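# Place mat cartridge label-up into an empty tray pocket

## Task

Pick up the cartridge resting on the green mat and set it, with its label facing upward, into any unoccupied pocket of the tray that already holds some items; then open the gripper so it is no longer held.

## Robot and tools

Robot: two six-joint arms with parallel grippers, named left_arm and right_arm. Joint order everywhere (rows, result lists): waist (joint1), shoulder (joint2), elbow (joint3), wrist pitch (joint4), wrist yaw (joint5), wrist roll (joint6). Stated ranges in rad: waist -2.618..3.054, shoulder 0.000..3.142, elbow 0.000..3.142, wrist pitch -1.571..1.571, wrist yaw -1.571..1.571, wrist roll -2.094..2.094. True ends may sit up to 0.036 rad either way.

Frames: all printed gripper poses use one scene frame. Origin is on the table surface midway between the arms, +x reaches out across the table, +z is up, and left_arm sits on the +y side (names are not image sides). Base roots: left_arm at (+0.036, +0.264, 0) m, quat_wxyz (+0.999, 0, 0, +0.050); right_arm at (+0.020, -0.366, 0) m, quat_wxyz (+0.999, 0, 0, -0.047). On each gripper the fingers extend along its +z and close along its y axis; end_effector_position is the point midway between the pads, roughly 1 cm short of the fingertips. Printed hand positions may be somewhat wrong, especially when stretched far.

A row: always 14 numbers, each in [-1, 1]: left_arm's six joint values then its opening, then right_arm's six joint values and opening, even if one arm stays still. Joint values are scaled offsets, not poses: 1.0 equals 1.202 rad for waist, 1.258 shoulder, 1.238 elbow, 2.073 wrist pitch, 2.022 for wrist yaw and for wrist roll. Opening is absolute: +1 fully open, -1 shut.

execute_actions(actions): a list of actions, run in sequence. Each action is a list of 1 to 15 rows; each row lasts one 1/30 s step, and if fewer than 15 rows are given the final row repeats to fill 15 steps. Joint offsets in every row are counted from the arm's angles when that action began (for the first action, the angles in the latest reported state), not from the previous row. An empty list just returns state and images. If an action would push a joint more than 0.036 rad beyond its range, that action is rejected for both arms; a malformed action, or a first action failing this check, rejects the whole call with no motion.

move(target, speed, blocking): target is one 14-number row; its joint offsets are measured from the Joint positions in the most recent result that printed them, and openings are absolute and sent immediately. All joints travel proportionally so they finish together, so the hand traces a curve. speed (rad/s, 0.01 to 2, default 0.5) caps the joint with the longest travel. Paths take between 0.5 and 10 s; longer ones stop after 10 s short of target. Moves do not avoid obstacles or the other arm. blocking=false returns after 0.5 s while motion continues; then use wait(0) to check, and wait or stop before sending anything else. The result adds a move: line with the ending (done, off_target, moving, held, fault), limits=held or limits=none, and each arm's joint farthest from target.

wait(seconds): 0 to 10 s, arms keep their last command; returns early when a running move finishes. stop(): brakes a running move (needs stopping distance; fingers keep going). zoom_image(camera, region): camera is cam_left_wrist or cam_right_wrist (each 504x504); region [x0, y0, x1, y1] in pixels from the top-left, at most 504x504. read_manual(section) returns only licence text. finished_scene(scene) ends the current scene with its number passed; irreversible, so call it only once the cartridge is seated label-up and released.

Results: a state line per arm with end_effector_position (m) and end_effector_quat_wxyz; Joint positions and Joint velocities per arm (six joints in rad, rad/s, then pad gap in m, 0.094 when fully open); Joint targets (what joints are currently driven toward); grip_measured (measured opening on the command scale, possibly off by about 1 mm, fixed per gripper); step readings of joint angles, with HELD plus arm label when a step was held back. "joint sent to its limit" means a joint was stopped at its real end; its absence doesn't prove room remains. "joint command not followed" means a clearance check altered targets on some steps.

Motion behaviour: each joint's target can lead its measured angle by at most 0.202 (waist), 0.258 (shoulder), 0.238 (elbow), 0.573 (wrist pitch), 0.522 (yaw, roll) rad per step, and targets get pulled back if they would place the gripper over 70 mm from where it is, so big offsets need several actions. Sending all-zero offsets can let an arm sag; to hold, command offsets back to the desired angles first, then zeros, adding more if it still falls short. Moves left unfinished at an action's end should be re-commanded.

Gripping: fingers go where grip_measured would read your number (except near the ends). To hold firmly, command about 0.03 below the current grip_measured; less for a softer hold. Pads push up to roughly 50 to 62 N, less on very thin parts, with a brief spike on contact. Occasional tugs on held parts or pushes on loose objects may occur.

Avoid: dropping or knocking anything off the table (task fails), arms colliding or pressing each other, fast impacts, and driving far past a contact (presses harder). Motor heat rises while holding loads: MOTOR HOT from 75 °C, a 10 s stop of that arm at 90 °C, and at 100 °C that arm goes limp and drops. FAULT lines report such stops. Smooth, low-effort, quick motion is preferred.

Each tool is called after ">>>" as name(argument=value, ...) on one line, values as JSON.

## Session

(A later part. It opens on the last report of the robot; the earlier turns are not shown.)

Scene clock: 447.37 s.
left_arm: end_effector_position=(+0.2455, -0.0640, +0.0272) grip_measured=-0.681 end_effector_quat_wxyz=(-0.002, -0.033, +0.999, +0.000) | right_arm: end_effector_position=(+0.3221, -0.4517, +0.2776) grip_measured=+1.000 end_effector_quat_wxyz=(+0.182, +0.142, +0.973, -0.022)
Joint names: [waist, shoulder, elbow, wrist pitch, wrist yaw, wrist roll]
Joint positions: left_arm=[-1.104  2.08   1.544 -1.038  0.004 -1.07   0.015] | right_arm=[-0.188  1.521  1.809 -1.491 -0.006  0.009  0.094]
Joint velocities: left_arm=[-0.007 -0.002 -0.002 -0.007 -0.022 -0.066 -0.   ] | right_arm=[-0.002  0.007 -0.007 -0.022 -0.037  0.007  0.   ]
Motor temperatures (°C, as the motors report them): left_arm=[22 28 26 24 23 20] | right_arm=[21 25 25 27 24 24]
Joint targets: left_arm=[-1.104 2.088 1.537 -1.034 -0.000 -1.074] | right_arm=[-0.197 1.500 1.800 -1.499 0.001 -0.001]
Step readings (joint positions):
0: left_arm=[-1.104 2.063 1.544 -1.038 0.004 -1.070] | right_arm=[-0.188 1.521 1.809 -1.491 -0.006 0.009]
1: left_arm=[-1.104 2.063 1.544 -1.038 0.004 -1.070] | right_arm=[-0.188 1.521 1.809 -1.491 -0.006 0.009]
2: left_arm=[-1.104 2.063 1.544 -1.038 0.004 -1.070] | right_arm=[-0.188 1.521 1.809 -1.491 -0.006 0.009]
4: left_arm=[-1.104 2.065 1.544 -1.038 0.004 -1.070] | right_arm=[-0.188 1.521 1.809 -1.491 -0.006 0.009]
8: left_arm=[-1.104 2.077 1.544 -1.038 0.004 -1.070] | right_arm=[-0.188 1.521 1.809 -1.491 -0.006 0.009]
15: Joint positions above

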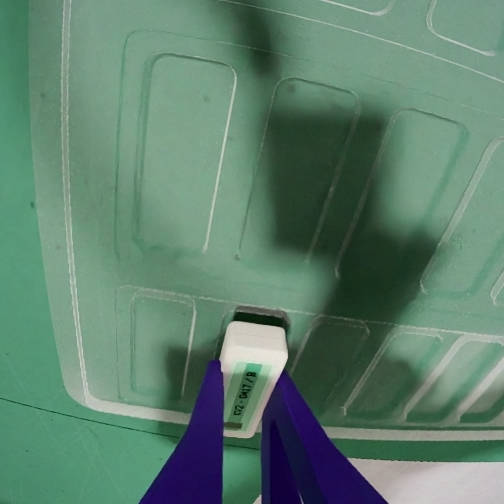

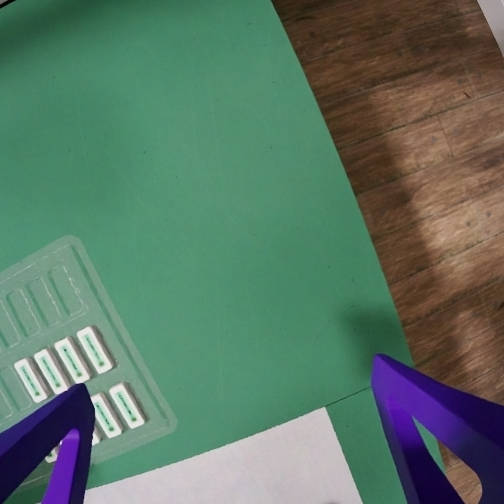

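>>> execute_actions(actions=[[[-0.003,0.003,-0.007,0.003,-0.002,-0.003,-0.72,-0.008,-0.016,-0.007,-0.004,0.003,-0.005,1],[-0.006,0.003,-0.009,0.0043,-0.002,-0.004,-0.72,-0.008,-0.016,-0.007,-0.004,0.003,-0.005,1],[-0.008,0.003,-0.011,0.0056,-0.002,-0.005,-0.72,-0.008,-0.016,-0.007,-0.004,0.003,-0.005,1],[-0.010,0.003,-0.013,0.0069,-0.002,-0.006,-0.72,-0.008,-0.016,-0.007,-0.004,0.003,-0.005,1],[-0.012,0.003,-0.015,0.0082,-0.002,-0.007,-0.72,-0.008,-0.016,-0.007,-0.004,0.003,-0.005,1],[-0.013,0.003,-0.017,0.0095,-0.002,-0.007,-0.72,-0.008,-0.016,-0.007,-0.004,0.003,-0.005,1],[-0.013,0.003,-0.019,0.0107,-0.002,-0.007,-0.72,-0.008,-0.016,-0.007,-0.004,0.003,-0.005,1],[-0.013,0.003,-0.0206,0.0118,-0.002,-0.007,-0.72,-0.008,-0.016,-0.007,-0.004,0.003,-0.005,1]]])

>>> zoom_image(camera="cam_left_wrist", region=[190,280,310,400])

Scene clock: 567.87 s.
left_arm: end_effector_position=(+0.2424, -0.0646, +0.0234) grip_measured=-0.681 end_effector_quat_wxyz=(-0.002, -0.033, +0.999, +0.000) | right_arm: end_effector_position=(+0.3221, -0.4517, +0.2776) grip_measured=+1.000 end_effector_quat_wxyz=(+0.182, +0.142, +0.973, -0.022)
Joint names: [waist, shoulder, elbow, wrist pitch, wrist yaw, wrist roll]
Joint positions: left_arm=[-1.111  2.08   1.529 -1.022  0.004 -1.078  0.015] | right_arm=[-0.188  1.521  1.809 -1.491 -0.006  0.009  0.094]
Joint velocities: left_arm=[-0.012  0.002 -0.007 -0.007 -0.11  -0.037 -0.   ] | right_arm=[ 0.002  0.012  0.002 -0.022 -0.037  0.007  0.   ]
Motor temperatures (°C, as the motors report them): left_arm=[22 30 26 24 23 20] | right_arm=[21 25 25 27 24 24]
Joint targets: left_arm=[-1.119 2.084 1.519 -1.013 -0.000 -1.084] | right_arm=[-0.197 1.500 1.800 -1.499 0.001 -0.001]
Step readings (joint positions):
0: left_arm=[-1.104 2.080 1.544 -1.038 0.004 -1.070] | right_arm=[-0.188 1.521 1.809 -1.491 -0.006 0.009]
1: left_arm=[-1.104 2.080 1.544 -1.038 0.004 -1.070] | right_arm=[-0.188 1.521 1.809 -1.491 -0.006 0.009]
2: left_arm=[-1.104 2.080 1.544 -1.037 0.004 -1.071] | right_arm=[-0.188 1.521 1.809 -1.491 -0.006 0.009]
4: left_arm=[-1.104 2.080 1.544 -1.036 0.004 -1.073] | right_arm=[-0.188 1.521 1.809 -1.491 -0.006 0.009]
8: left_arm=[-1.108 2.080 1.537 -1.026 0.004 -1.076] | right_arm=[-0.188 1.521 1.809 -1.491 -0.006 0.009]
15: Joint positions above

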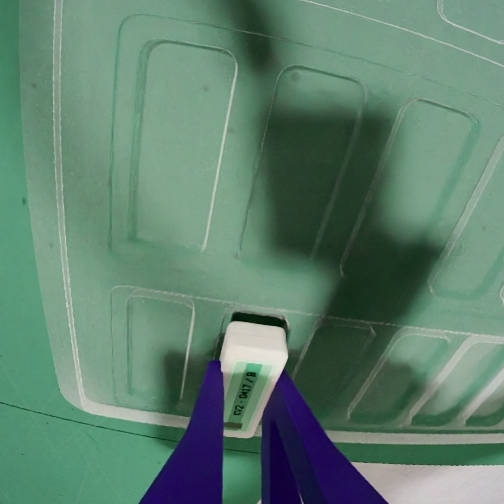

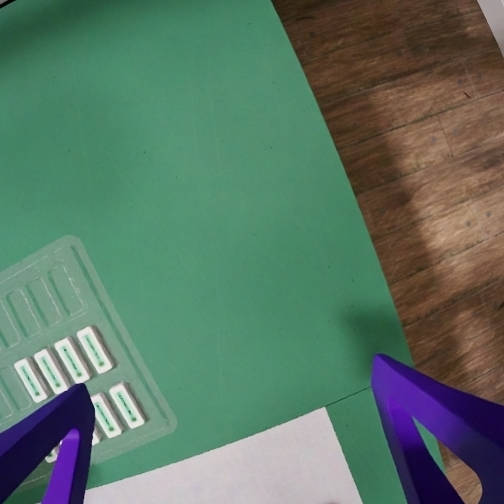

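Region (190, 280, 310, 400) of cam_left_wrist's 504x504 image, scaled by 4.200, with more detail than that image has.

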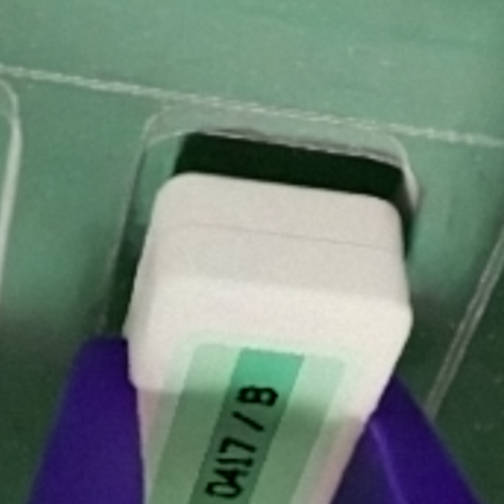

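>>> execute_actions(actions=[[[-0.006,0.003,-0.010,0.005,-0.002,-0.003,-0.72,-0.008,-0.016,-0.007,-0.004,0.003,-0.005,1],[-0.006,0.003,-0.012,0.006,-0.002,-0.003,-0.72,-0.008,-0.016,-0.007,-0.004,0.003,-0.005,1],[-0.006,0.003,-0.014,0.007,-0.002,-0.003,-0.72,-0.008,-0.016,-0.007,-0.004,0.003,-0.005,1],[-0.006,0.003,-0.0155,0.0083,-0.002,-0.003,-0.72,-0.008,-0.016,-0.007,-0.004,0.003,-0.005,1],[-0.006,0.003,-0.017,0.0096,-0.002,-0.003,-0.72,-0.008,-0.016,-0.007,-0.004,0.003,-0.005,1],[-0.006,0.003,-0.0185,0.0109,-0.002,-0.003,-0.72,-0.008,-0.016,-0.007,-0.004,0.003,-0.005,1],[-0.006,0.003,-0.020,0.0122,-0.002,-0.003,-0.72,-0.008,-0.016,-0.007,-0.004,0.003,-0.005,1],[-0.006,0.003,-0.0215,0.0135,-0.002,-0.003,-0.72,-0.008,-0.016,-0.007,-0.004,0.003,-0.005,1],[-0.006,0.003,-0.023,0.0148,-0.002,-0.003,-0.72,-0.008,-0.016,-0.007,-0.004,0.003,-0.005,1],[-0.006,0.003,-0.0245,0.0161,-0.002,-0.003,-0.72,-0.008,-0.016,-0.007,-0.004,0.003,-0.005,1],[-0.006,0.003,-0.026,0.0174,-0.002,-0.003,-0.72,-0.008,-0.016,-0.007,-0.004,0.003,-0.005,1]]])

>>> wait(seconds=0.3)

>>> zoom_image(camera="cam_left_wrist", region=[190,280,310,400])

Scene clock: 591.93 s.
left_arm: end_effector_position=(+0.2419, -0.0639, +0.0183) grip_measured=-0.681 end_effector_quat_wxyz=(-0.001, -0.034, +0.999, -0.001) | right_arm: end_effector_position=(+0.3221, -0.4517, +0.2776) grip_measured=+1.000 end_effector_quat_wxyz=(+0.182, +0.142, +0.973, -0.022)
Joint names: [waist, shoulder, elbow, wrist pitch, wrist yaw, wrist roll]
Joint positions: left_arm=[-1.111  2.08   1.507 -0.997  0.004 -1.079  0.015] | right_arm=[-0.188  1.521  1.809 -1.491 -0.006  0.009  0.094]
Joint velocities: left_arm=[ 0.007 -0.027  0.002 -0.022  0.022  0.007  0.001] | right_arm=[ 0.002  0.002 -0.002  0.007 -0.022 -0.051  0.   ]
Motor temperatures (°C, as the motors report them): left_arm=[22 30 26 24 23 20] | right_arm=[21 26 25 27 24 24]
Joint targets: left_arm=[-1.119 2.084 1.496 -0.986 -0.000 -1.084] | right_arm=[-0.197 1.500 1.800 -1.499 0.001 -0.001]
Step readings (joint positions):
0: left_arm=[-1.111 2.080 1.529 -1.019 0.004 -1.079] | right_arm=[-0.188 1.521 1.809 -1.491 -0.006 0.009]
1: left_arm=[-1.111 2.080 1.529 -1.019 0.004 -1.079] | right_arm=[-0.188 1.521 1.809 -1.491 -0.006 0.009]
2: left_arm=[-1.111 2.080 1.529 -1.019 0.004 -1.079] | right_arm=[-0.188 1.521 1.809 -1.491 -0.006 0.009]
4: left_arm=[-1.111 2.080 1.529 -1.017 0.004 -1.079] | right_arm=[-0.188 1.521 1.809 -1.491 -0.006 0.009]
8: left_arm=[-1.111 2.080 1.519 -1.008 0.004 -1.079] | right_arm=[-0.188 1.521 1.809 -1.491 -0.006 0.009]
15: Joint positions above

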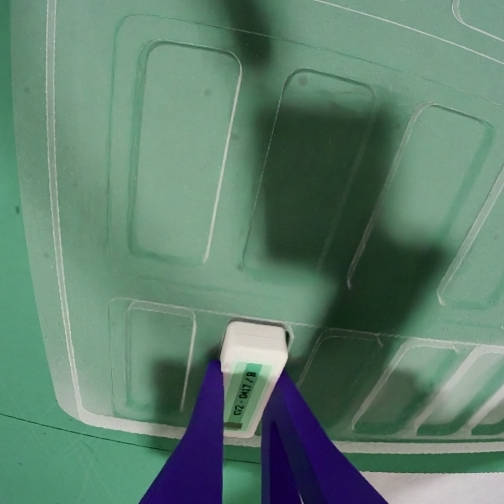

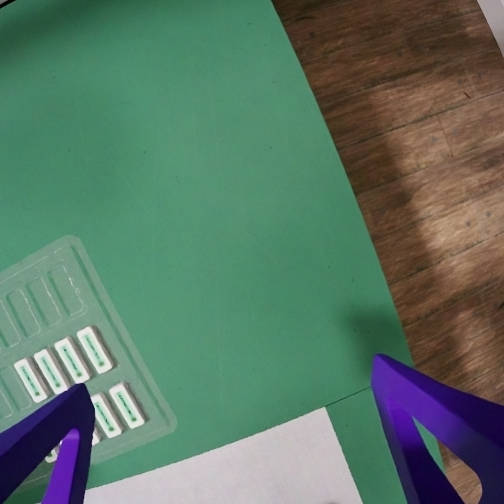

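Scene clock: 592.23 s.
left_arm: end_effector_position=(+0.2425, -0.0648, +0.0183) grip_measured=-0.681 end_effector_quat_wxyz=(-0.000, -0.034, +0.999, -0.003) | right_arm: end_effector_position=(+0.3221, -0.4517, +0.2776) grip_measured=+1.000 end_effector_quat_wxyz=(+0.182, +0.142, +0.973, -0.022)
Joint names: [waist, shoulder, elbow, wrist pitch, wrist yaw, wrist roll]
Joint positions: left_arm=[-1.111  2.08   1.507 -0.993  0.004 -1.079  0.015] | right_arm=[-0.188  1.521  1.809 -1.491 -0.006  0.009  0.094]
Joint velocities: left_arm=[-0.012  0.007 -0.002 -0.007 -0.037 -0.007 -0.001] | right_arm=[ 0.007 -0.017  0.022  0.037 -0.007  0.022  0.   ]
Motor temperatures (°C, as the motors report them): left_arm=[22 30 26 24 23 20] | right_arm=[21 26 25 27 24 24]
Joint targets: left_arm=[-1.119 2.084 1.496 -0.986 -0.000 -1.084] | right_arm=[-0.197 1.500 1.800 -1.499 0.001 -0.001]
wait: 0.30 s; no rest

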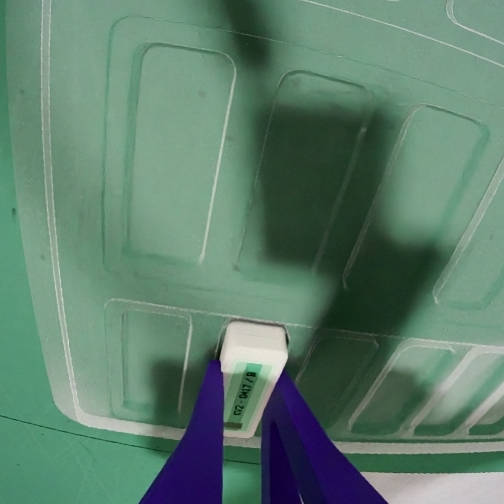

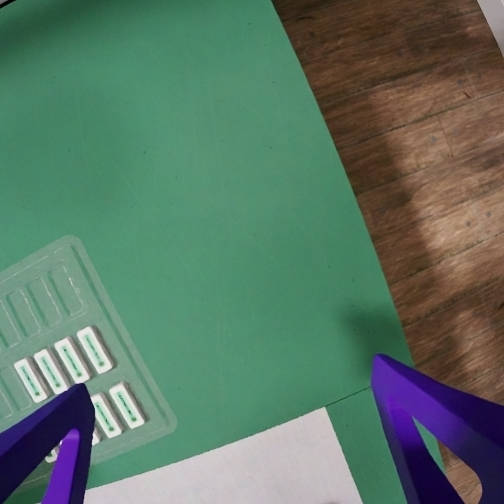

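Region (190, 280, 310, 400) of cam_left_wrist's 504x504 image, scaled by 4.200, with more detail than that image has.

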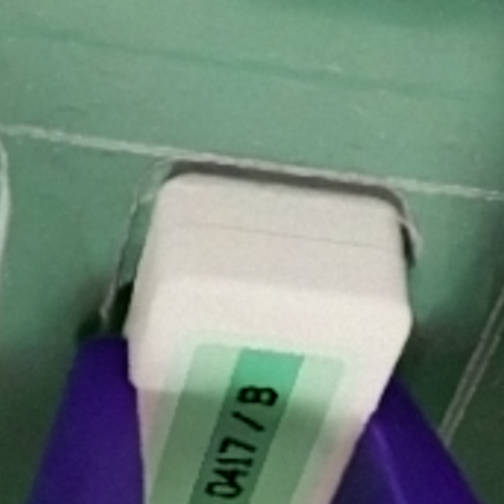

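>>> execute_actions(actions=[[[-0.006,0.003,-0.011,0.0034,-0.002,-0.002,-0.72,-0.008,-0.016,-0.007,-0.004,0.003,-0.005,1],[-0.006,0.003,-0.013,0.0034,-0.002,-0.002,-0.72,-0.008,-0.016,-0.007,-0.004,0.003,-0.005,1],[-0.006,0.003,-0.015,0.0045,-0.002,-0.002,-0.72,-0.008,-0.016,-0.007,-0.004,0.003,-0.005,1]]])

>>> zoom_image(camera="cam_left_wrist", region=[190,280,310,400])

Scene clock: 605.53 s.
left_arm: end_effector_position=(+0.2426, -0.0649, +0.0183) grip_measured=-0.681 end_effector_quat_wxyz=(-0.000, -0.034, +0.999, -0.003) | right_arm: end_effector_position=(+0.3221, -0.4517, +0.2776) grip_measured=+1.000 end_effector_quat_wxyz=(+0.182, +0.142, +0.973, -0.022)
Joint names: [waist, shoulder, elbow, wrist pitch, wrist yaw, wrist roll]
Joint positions: left_arm=[-1.111  2.08   1.507 -0.992  0.004 -1.079  0.015] | right_arm=[-0.188  1.521  1.809 -1.491 -0.006  0.009  0.094]
Joint velocities: left_arm=[-0.007 -0.002 -0.012 -0.037 -0.007 -0.022 -0.   ] | right_arm=[-0.007 -0.007 -0.012 -0.022  0.007 -0.066  0.   ]
Motor temperatures (°C, as the motors report them): left_arm=[22 30 26 24 23 20] | right_arm=[21 26 25 27 24 24]
Joint targets: left_arm=[-1.119 2.084 1.489 -0.984 -0.000 -1.083] | right_arm=[-0.197 1.500 1.800 -1.499 0.001 -0.001]
Step readings (joint positions):
0: left_arm=[-1.111 2.080 1.507 -0.993 0.004 -1.079] | right_arm=[-0.188 1.521 1.809 -1.491 -0.006 0.009]
1: left_arm=[-1.111 2.080 1.507 -0.993 0.004 -1.079] | right_arm=[-0.188 1.521 1.809 -1.491 -0.006 0.009]
2: left_arm=[-1.111 2.080 1.507 -0.993 0.004 -1.079] | right_arm=[-0.188 1.521 1.809 -1.491 -0.006 0.009]
4: left_arm=[-1.111 2.080 1.507 -0.992 0.004 -1.079] | right_arm=[-0.188 1.521 1.809 -1.491 -0.006 0.009]
8: left_arm=[-1.111 2.080 1.507 -0.992 0.004 -1.079] | right_arm=[-0.188 1.521 1.809 -1.491 -0.006 0.009]
15: Joint positions above

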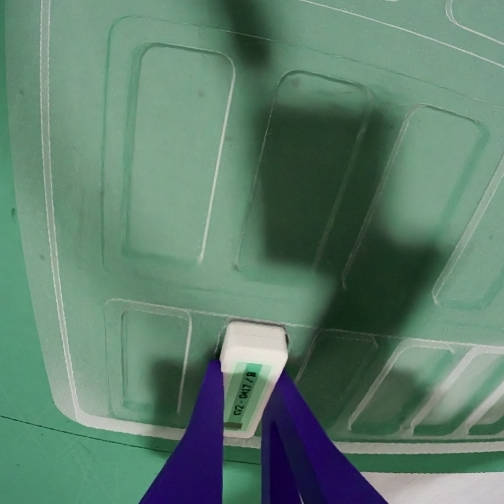

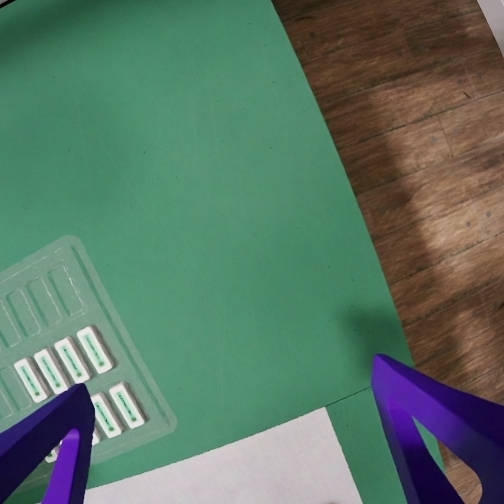

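Region (190, 280, 310, 400) of cam_left_wrist's 504x504 image, scaled by 4.200, with more detail than that image has.

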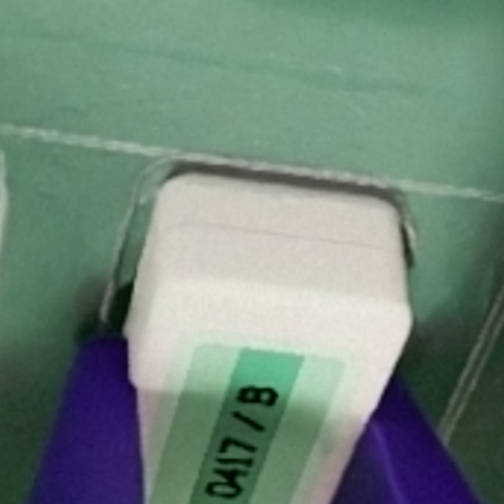

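>>> execute_actions(actions=[[[-0.006,0.003,-0.0165,0.003,-0.002,-0.002,-0.72,-0.008,-0.016,-0.007,-0.004,0.003,-0.005,1],[-0.006,0.003,-0.0175,0.003,-0.002,-0.002,-0.72,-0.008,-0.016,-0.007,-0.004,0.003,-0.005,1],[-0.006,0.003,-0.0175,0.003,-0.002,-0.002,-0.72,-0.008,-0.016,-0.007,-0.004,0.003,-0.005,1],[-0.006,0.003,-0.0175,0.005,-0.002,-0.002,-0.72,-0.008,-0.016,-0.007,-0.004,0.003,-0.005,1],[-0.006,0.003,-0.016,0.006,-0.002,-0.002,-0.72,-0.008,-0.016,-0.007,-0.004,0.003,-0.005,1],[-0.006,0.003,-0.015,0.006,-0.002,-0.002,-0.72,-0.008,-0.016,-0.007,-0.004,0.003,-0.005,1]]])

>>> zoom_image(camera="cam_left_wrist", region=[190,280,310,400])

Scene clock: 624.87 s.
left_arm: end_effector_position=(+0.2425, -0.0648, +0.0178) grip_measured=-0.681 end_effector_quat_wxyz=(-0.000, -0.034, +0.999, -0.003) | right_arm: end_effector_position=(+0.3221, -0.4517, +0.2776) grip_measured=+1.000 end_effector_quat_wxyz=(+0.182, +0.142, +0.973, -0.022)
Joint names: [waist, shoulder, elbow, wrist pitch, wrist yaw, wrist roll]
Joint positions: left_arm=[-1.111  2.08   1.505 -0.99   0.004 -1.079  0.015] | right_arm=[-0.188  1.521  1.809 -1.491 -0.006  0.009  0.094]
Joint velocities: left_arm=[ 0.002 -0.002 -0.012  0.007 -0.037 -0.081  0.001] | right_arm=[-0.012  0.032 -0.017 -0.022 -0.022  0.051  0.   ]
Motor temperatures (°C, as the motors report them): left_arm=[22 30 25 24 23 20] | right_arm=[21 26 25 27 24 24]
Joint targets: left_arm=[-1.119 2.084 1.489 -0.980 -0.000 -1.083] | right_arm=[-0.197 1.500 1.800 -1.499 0.001 -0.001]
Step readings (joint positions):
0: left_arm=[-1.111 2.080 1.507 -0.992 0.004 -1.079] | right_arm=[-0.188 1.521 1.809 -1.491 -0.006 0.009]
1: left_arm=[-1.111 2.080 1.507 -0.992 0.004 -1.079] | right_arm=[-0.188 1.521 1.809 -1.491 -0.006 0.009]
2: left_arm=[-1.111 2.080 1.506 -0.991 0.004 -1.079] | right_arm=[-0.188 1.521 1.809 -1.491 -0.006 0.009]
4: left_arm=[-1.111 2.080 1.505 -0.990 0.004 -1.079] | right_arm=[-0.188 1.521 1.809 -1.491 -0.006 0.009]
8: left_arm=[-1.111 2.080 1.505 -0.990 0.004 -1.079] | right_arm=[-0.188 1.521 1.809 -1.491 -0.006 0.009]
15: Joint positions above

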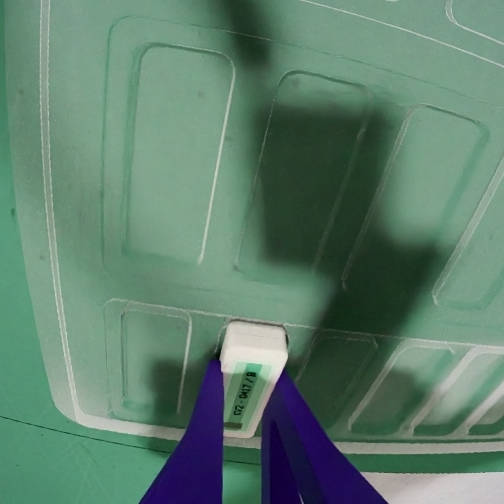

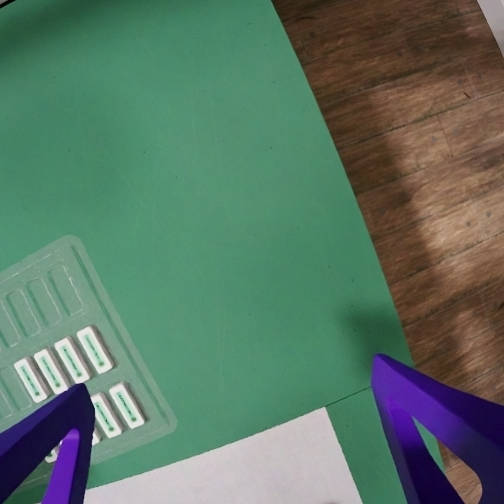

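Region (190, 280, 310, 400) of cam_left_wrist's 504x504 image, scaled by 4.200, with more detail than that image has.

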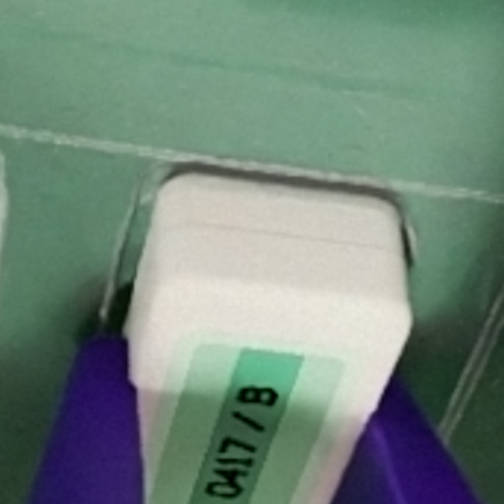

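>>> execute_actions(actions=[[[-0.010,0.003,-0.008,0,-0.002,-0.002,-0.72,-0.008,-0.016,-0.007,-0.004,0.003,-0.005,1],[-0.012,0.003,-0.008,-0.003,-0.002,-0.002,-0.72,-0.008,-0.016,-0.007,-0.004,0.003,-0.005,1],[-0.012,0.003,-0.008,-0.006,-0.002,-0.002,-0.72,-0.008,-0.016,-0.007,-0.004,0.003,-0.005,1],[-0.012,0.003,-0.008,-0.0065,-0.002,-0.002,-0.72,-0.008,-0.016,-0.007,-0.004,0.003,-0.005,1],[-0.010,0.003,-0.008,-0.0065,-0.002,-0.002,-0.72,-0.008,-0.016,-0.007,-0.004,0.003,-0.005,1]]])

>>> zoom_image(camera="cam_left_wrist", region=[190,280,310,400])

Scene clock: 641.10 s.
left_arm: end_effector_position=(+0.2422, -0.0650, +0.0178) grip_measured=-0.681 end_effector_quat_wxyz=(+0.000, -0.033, +0.999, -0.003) | right_arm: end_effector_position=(+0.3221, -0.4517, +0.2776) grip_measured=+1.000 end_effector_quat_wxyz=(+0.182, +0.142, +0.973, -0.022)
Joint names: [waist, shoulder, elbow, wrist pitch, wrist yaw, wrist roll]
Joint positions: left_arm=[-1.113  2.08   1.505 -0.99   0.002 -1.079  0.015] | right_arm=[-0.188  1.521  1.809 -1.491 -0.006  0.009  0.094]
Joint velocities: left_arm=[-0.002 -0.002 -0.012 -0.037 -0.051  0.037 -0.   ] | right_arm=[-0.022 -0.002  0.002 -0.051 -0.051  0.022  0.   ]
Motor temperatures (°C, as the motors report them): left_arm=[22 30 25 24 23 20] | right_arm=[21 26 25 27 24 24]
Joint targets: left_arm=[-1.124 2.084 1.495 -1.004 -0.000 -1.083] | right_arm=[-0.197 1.500 1.800 -1.499 0.001 -0.001]
Step readings (joint positions):
0: left_arm=[-1.111 2.080 1.505 -0.990 0.004 -1.079] | right_arm=[-0.188 1.521 1.809 -1.491 -0.006 0.009]
1: left_arm=[-1.111 2.080 1.505 -0.990 0.004 -1.079] | right_arm=[-0.188 1.521 1.809 -1.491 -0.006 0.009]
2: left_arm=[-1.112 2.080 1.505 -0.990 0.004 -1.079] | right_arm=[-0.188 1.521 1.809 -1.491 -0.006 0.009]
4: left_arm=[-1.113 2.080 1.505 -0.990 0.002 -1.079] | right_arm=[-0.188 1.521 1.809 -1.491 -0.006 0.009]
8: left_arm=[-1.113 2.080 1.505 -0.990 0.002 -1.079] | right_arm=[-0.188 1.521 1.809 -1.491 -0.006 0.009]
15: Joint positions above

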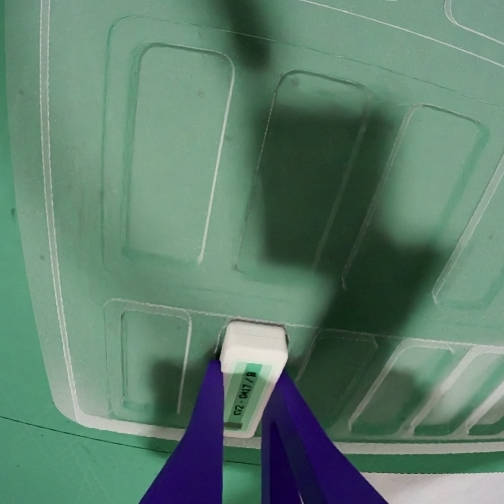

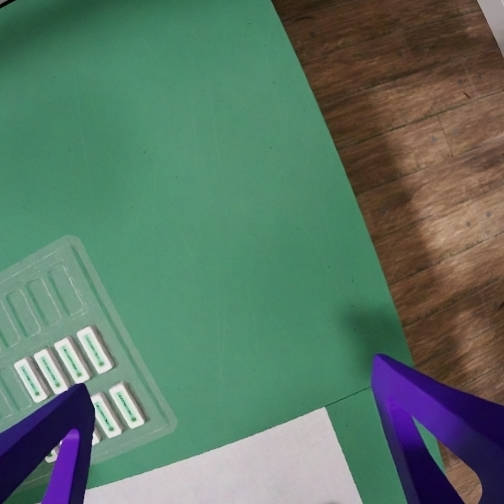

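Region (190, 280, 310, 400) of cam_left_wrist's 504x504 image, scaled by 4.200, with more detail than that image has.

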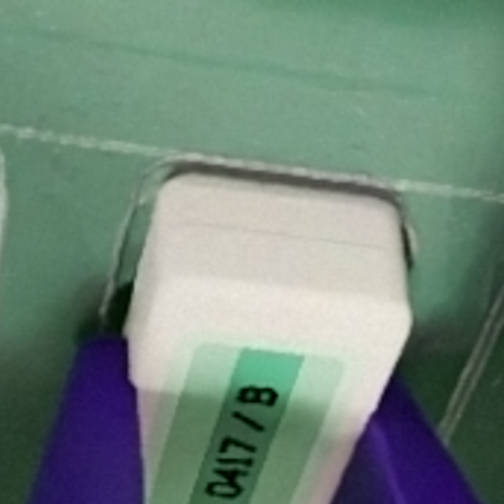

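>>> execute_actions(actions=[[[0,0,0,0,0,0,-0.72,-0.008,-0.016,-0.007,-0.004,0.003,-0.005,1],[0,0,0,0,0,0,-0.69,-0.008,-0.016,-0.007,-0.004,0.003,-0.005,1],[0,0,0,0,0,0,-0.67,-0.008,-0.016,-0.007,-0.004,0.003,-0.005,1],[0,0,0,0,0,0,-0.65,-0.008,-0.016,-0.007,-0.004,0.003,-0.005,1],[0,0,0,0,0,0,-0.62,-0.008,-0.016,-0.007,-0.004,0.003,-0.005,1],[0,0,0,0,0,0,-0.55,-0.008,-0.016,-0.007,-0.004,0.003,-0.005,1],[0,0,0,0,0,0,-0.4,-0.008,-0.016,-0.007,-0.004,0.003,-0.005,1]]])

>>> zoom_image(camera="cam_left_wrist", region=[160,280,340,460])

Scene clock: 652.63 s.
left_arm: end_effector_position=(+0.2415, -0.0612, +0.0178) grip_measured=-0.402 end_effector_quat_wxyz=(+0.000, -0.033, +0.999, +0.005) | right_arm: end_effector_position=(+0.3221, -0.4517, +0.2776) grip_measured=+1.000 end_effector_quat_wxyz=(+0.182, +0.142, +0.973, -0.022)
Joint names: [waist, shoulder, elbow, wrist pitch, wrist yaw, wrist roll]
Joint positions: left_arm=[-1.113  2.08   1.505 -1.005 -0.006 -1.079  0.028] | right_arm=[-0.188  1.521  1.809 -1.491 -0.006  0.008  0.094]
Joint velocities: left_arm=[-0.002  0.007  0.007  0.037  0.007  0.022  0.001] | right_arm=[-0.012  0.002 -0.017  0.037 -0.022  0.037  0.   ]
Motor temperatures (°C, as the motors report them): left_arm=[22 30 26 24 23 20] | right_arm=[21 26 25 27 24 24]
Joint targets: left_arm=[-1.113 2.080 1.505 -0.990 0.002 -1.079] | right_arm=[-0.197 1.500 1.800 -1.499 0.001 -0.002]
Step readings (joint positions):
0: left_arm=[-1.113 2.080 1.505 -0.990 0.002 -1.079] | right_arm=[-0.188 1.521 1.809 -1.491 -0.006 0.009]
1: left_arm=[-1.113 2.080 1.505 -0.990 0.002 -1.079] | right_arm=[-0.188 1.521 1.809 -1.491 -0.006 0.008]
2: left_arm=[-1.113 2.080 1.505 -0.990 0.002 -1.079] | right_arm=[-0.188 1.521 1.809 -1.491 -0.006 0.008]
4: left_arm=[-1.113 2.080 1.505 -0.991 0.002 -1.079] | right_arm=[-0.188 1.521 1.809 -1.491 -0.006 0.008]
8: left_arm=[-1.113 2.080 1.505 -1.003 -0.004 -1.079] | right_arm=[-0.188 1.521 1.809 -1.491 -0.006 0.008]
15: Joint positions above

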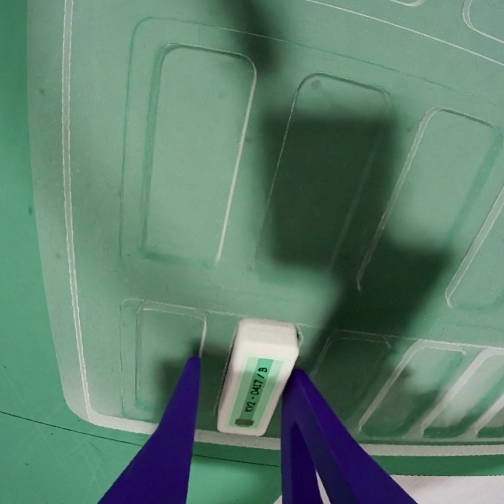

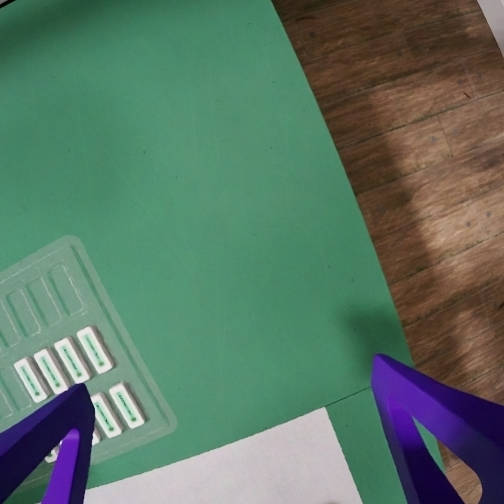

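Region (160, 280, 340, 460) of cam_left_wrist's 504x504 image, scaled by 2.800, with more detail than that image has.

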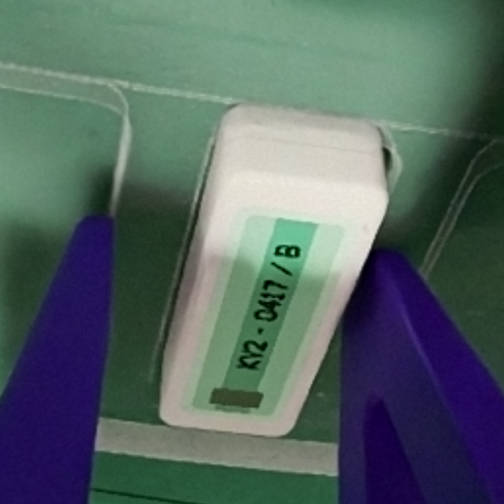

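>>> move(target=[0.0,-0.11,0.008,0,0,0,-0.38,-0.008,-0.016,-0.007,-0.004,0.003,-0.005,1], speed=0.25)

>>> zoom_image(camera="cam_left_wrist", region=[100,200,340,440])

Scene clock: 664.40 s.
left_arm: end_effector_position=(+0.2463, -0.0683, +0.0599) grip_measured=-0.381 end_effector_quat_wxyz=(+0.029, -0.033, +0.998, -0.043) | right_arm: end_effector_position=(+0.3221, -0.4517, +0.2776) grip_measured=+1.000 end_effector_quat_wxyz=(+0.182, +0.142, +0.973, -0.022)
Joint names: [waist, shoulder, elbow, wrist pitch, wrist yaw, wrist roll]
Joint positions: left_arm=[-1.113  1.966  1.505 -1.007 -0.007 -1.079  0.029] | right_arm=[-0.188  1.521  1.809 -1.491 -0.006  0.008  0.094]
Joint velocities: left_arm=[ 0.002 -0.007  0.002  0.007  0.007  0.051  0.001] | right_arm=[ 0.012 -0.022  0.017 -0.007  0.022 -0.11   0.   ]
Motor temperatures (°C, as the motors report them): left_arm=[22 31 26 24 23 20] | right_arm=[21 26 25 27 24 24]
Joint targets: left_arm=[-1.113 1.942 1.515 -1.005 -0.006 -1.079] | right_arm=[-0.197 1.500 1.800 -1.499 0.001 -0.002]
move: off_target (left_arm); limits=none; left_arm: farthest joint: the shoulder, 0.024 radians from its target (0.139 radians at the start); right_arm: farthest joint: the shoulder, 0.020 radians from its target (0.020 radians at the start)

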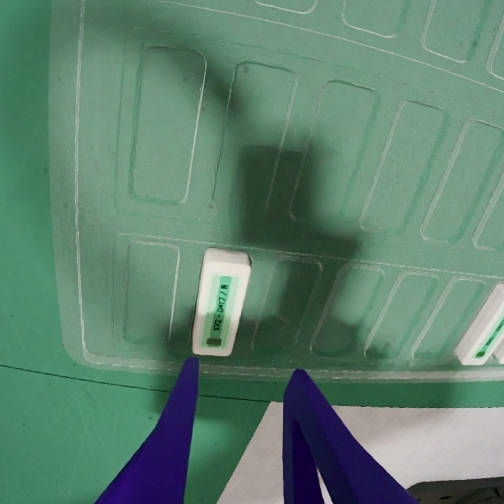

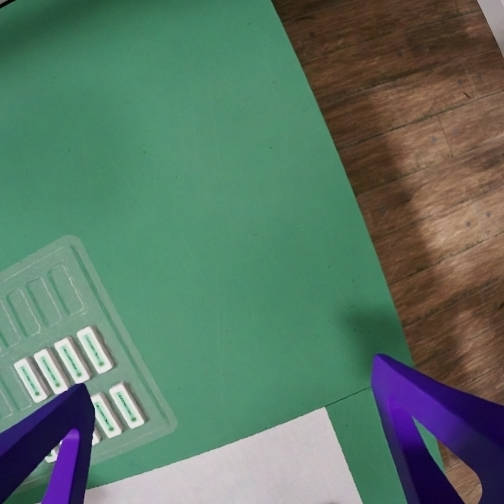

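Region (100, 200, 340, 440) of cam_left_wrist's 504x504 image, scaled by 2.100, with more detail than that image has.

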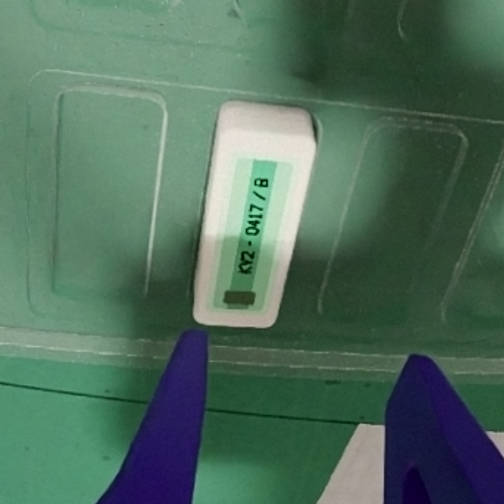

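>>> finished_scene(scene=1)

The scene is finished: the task was done.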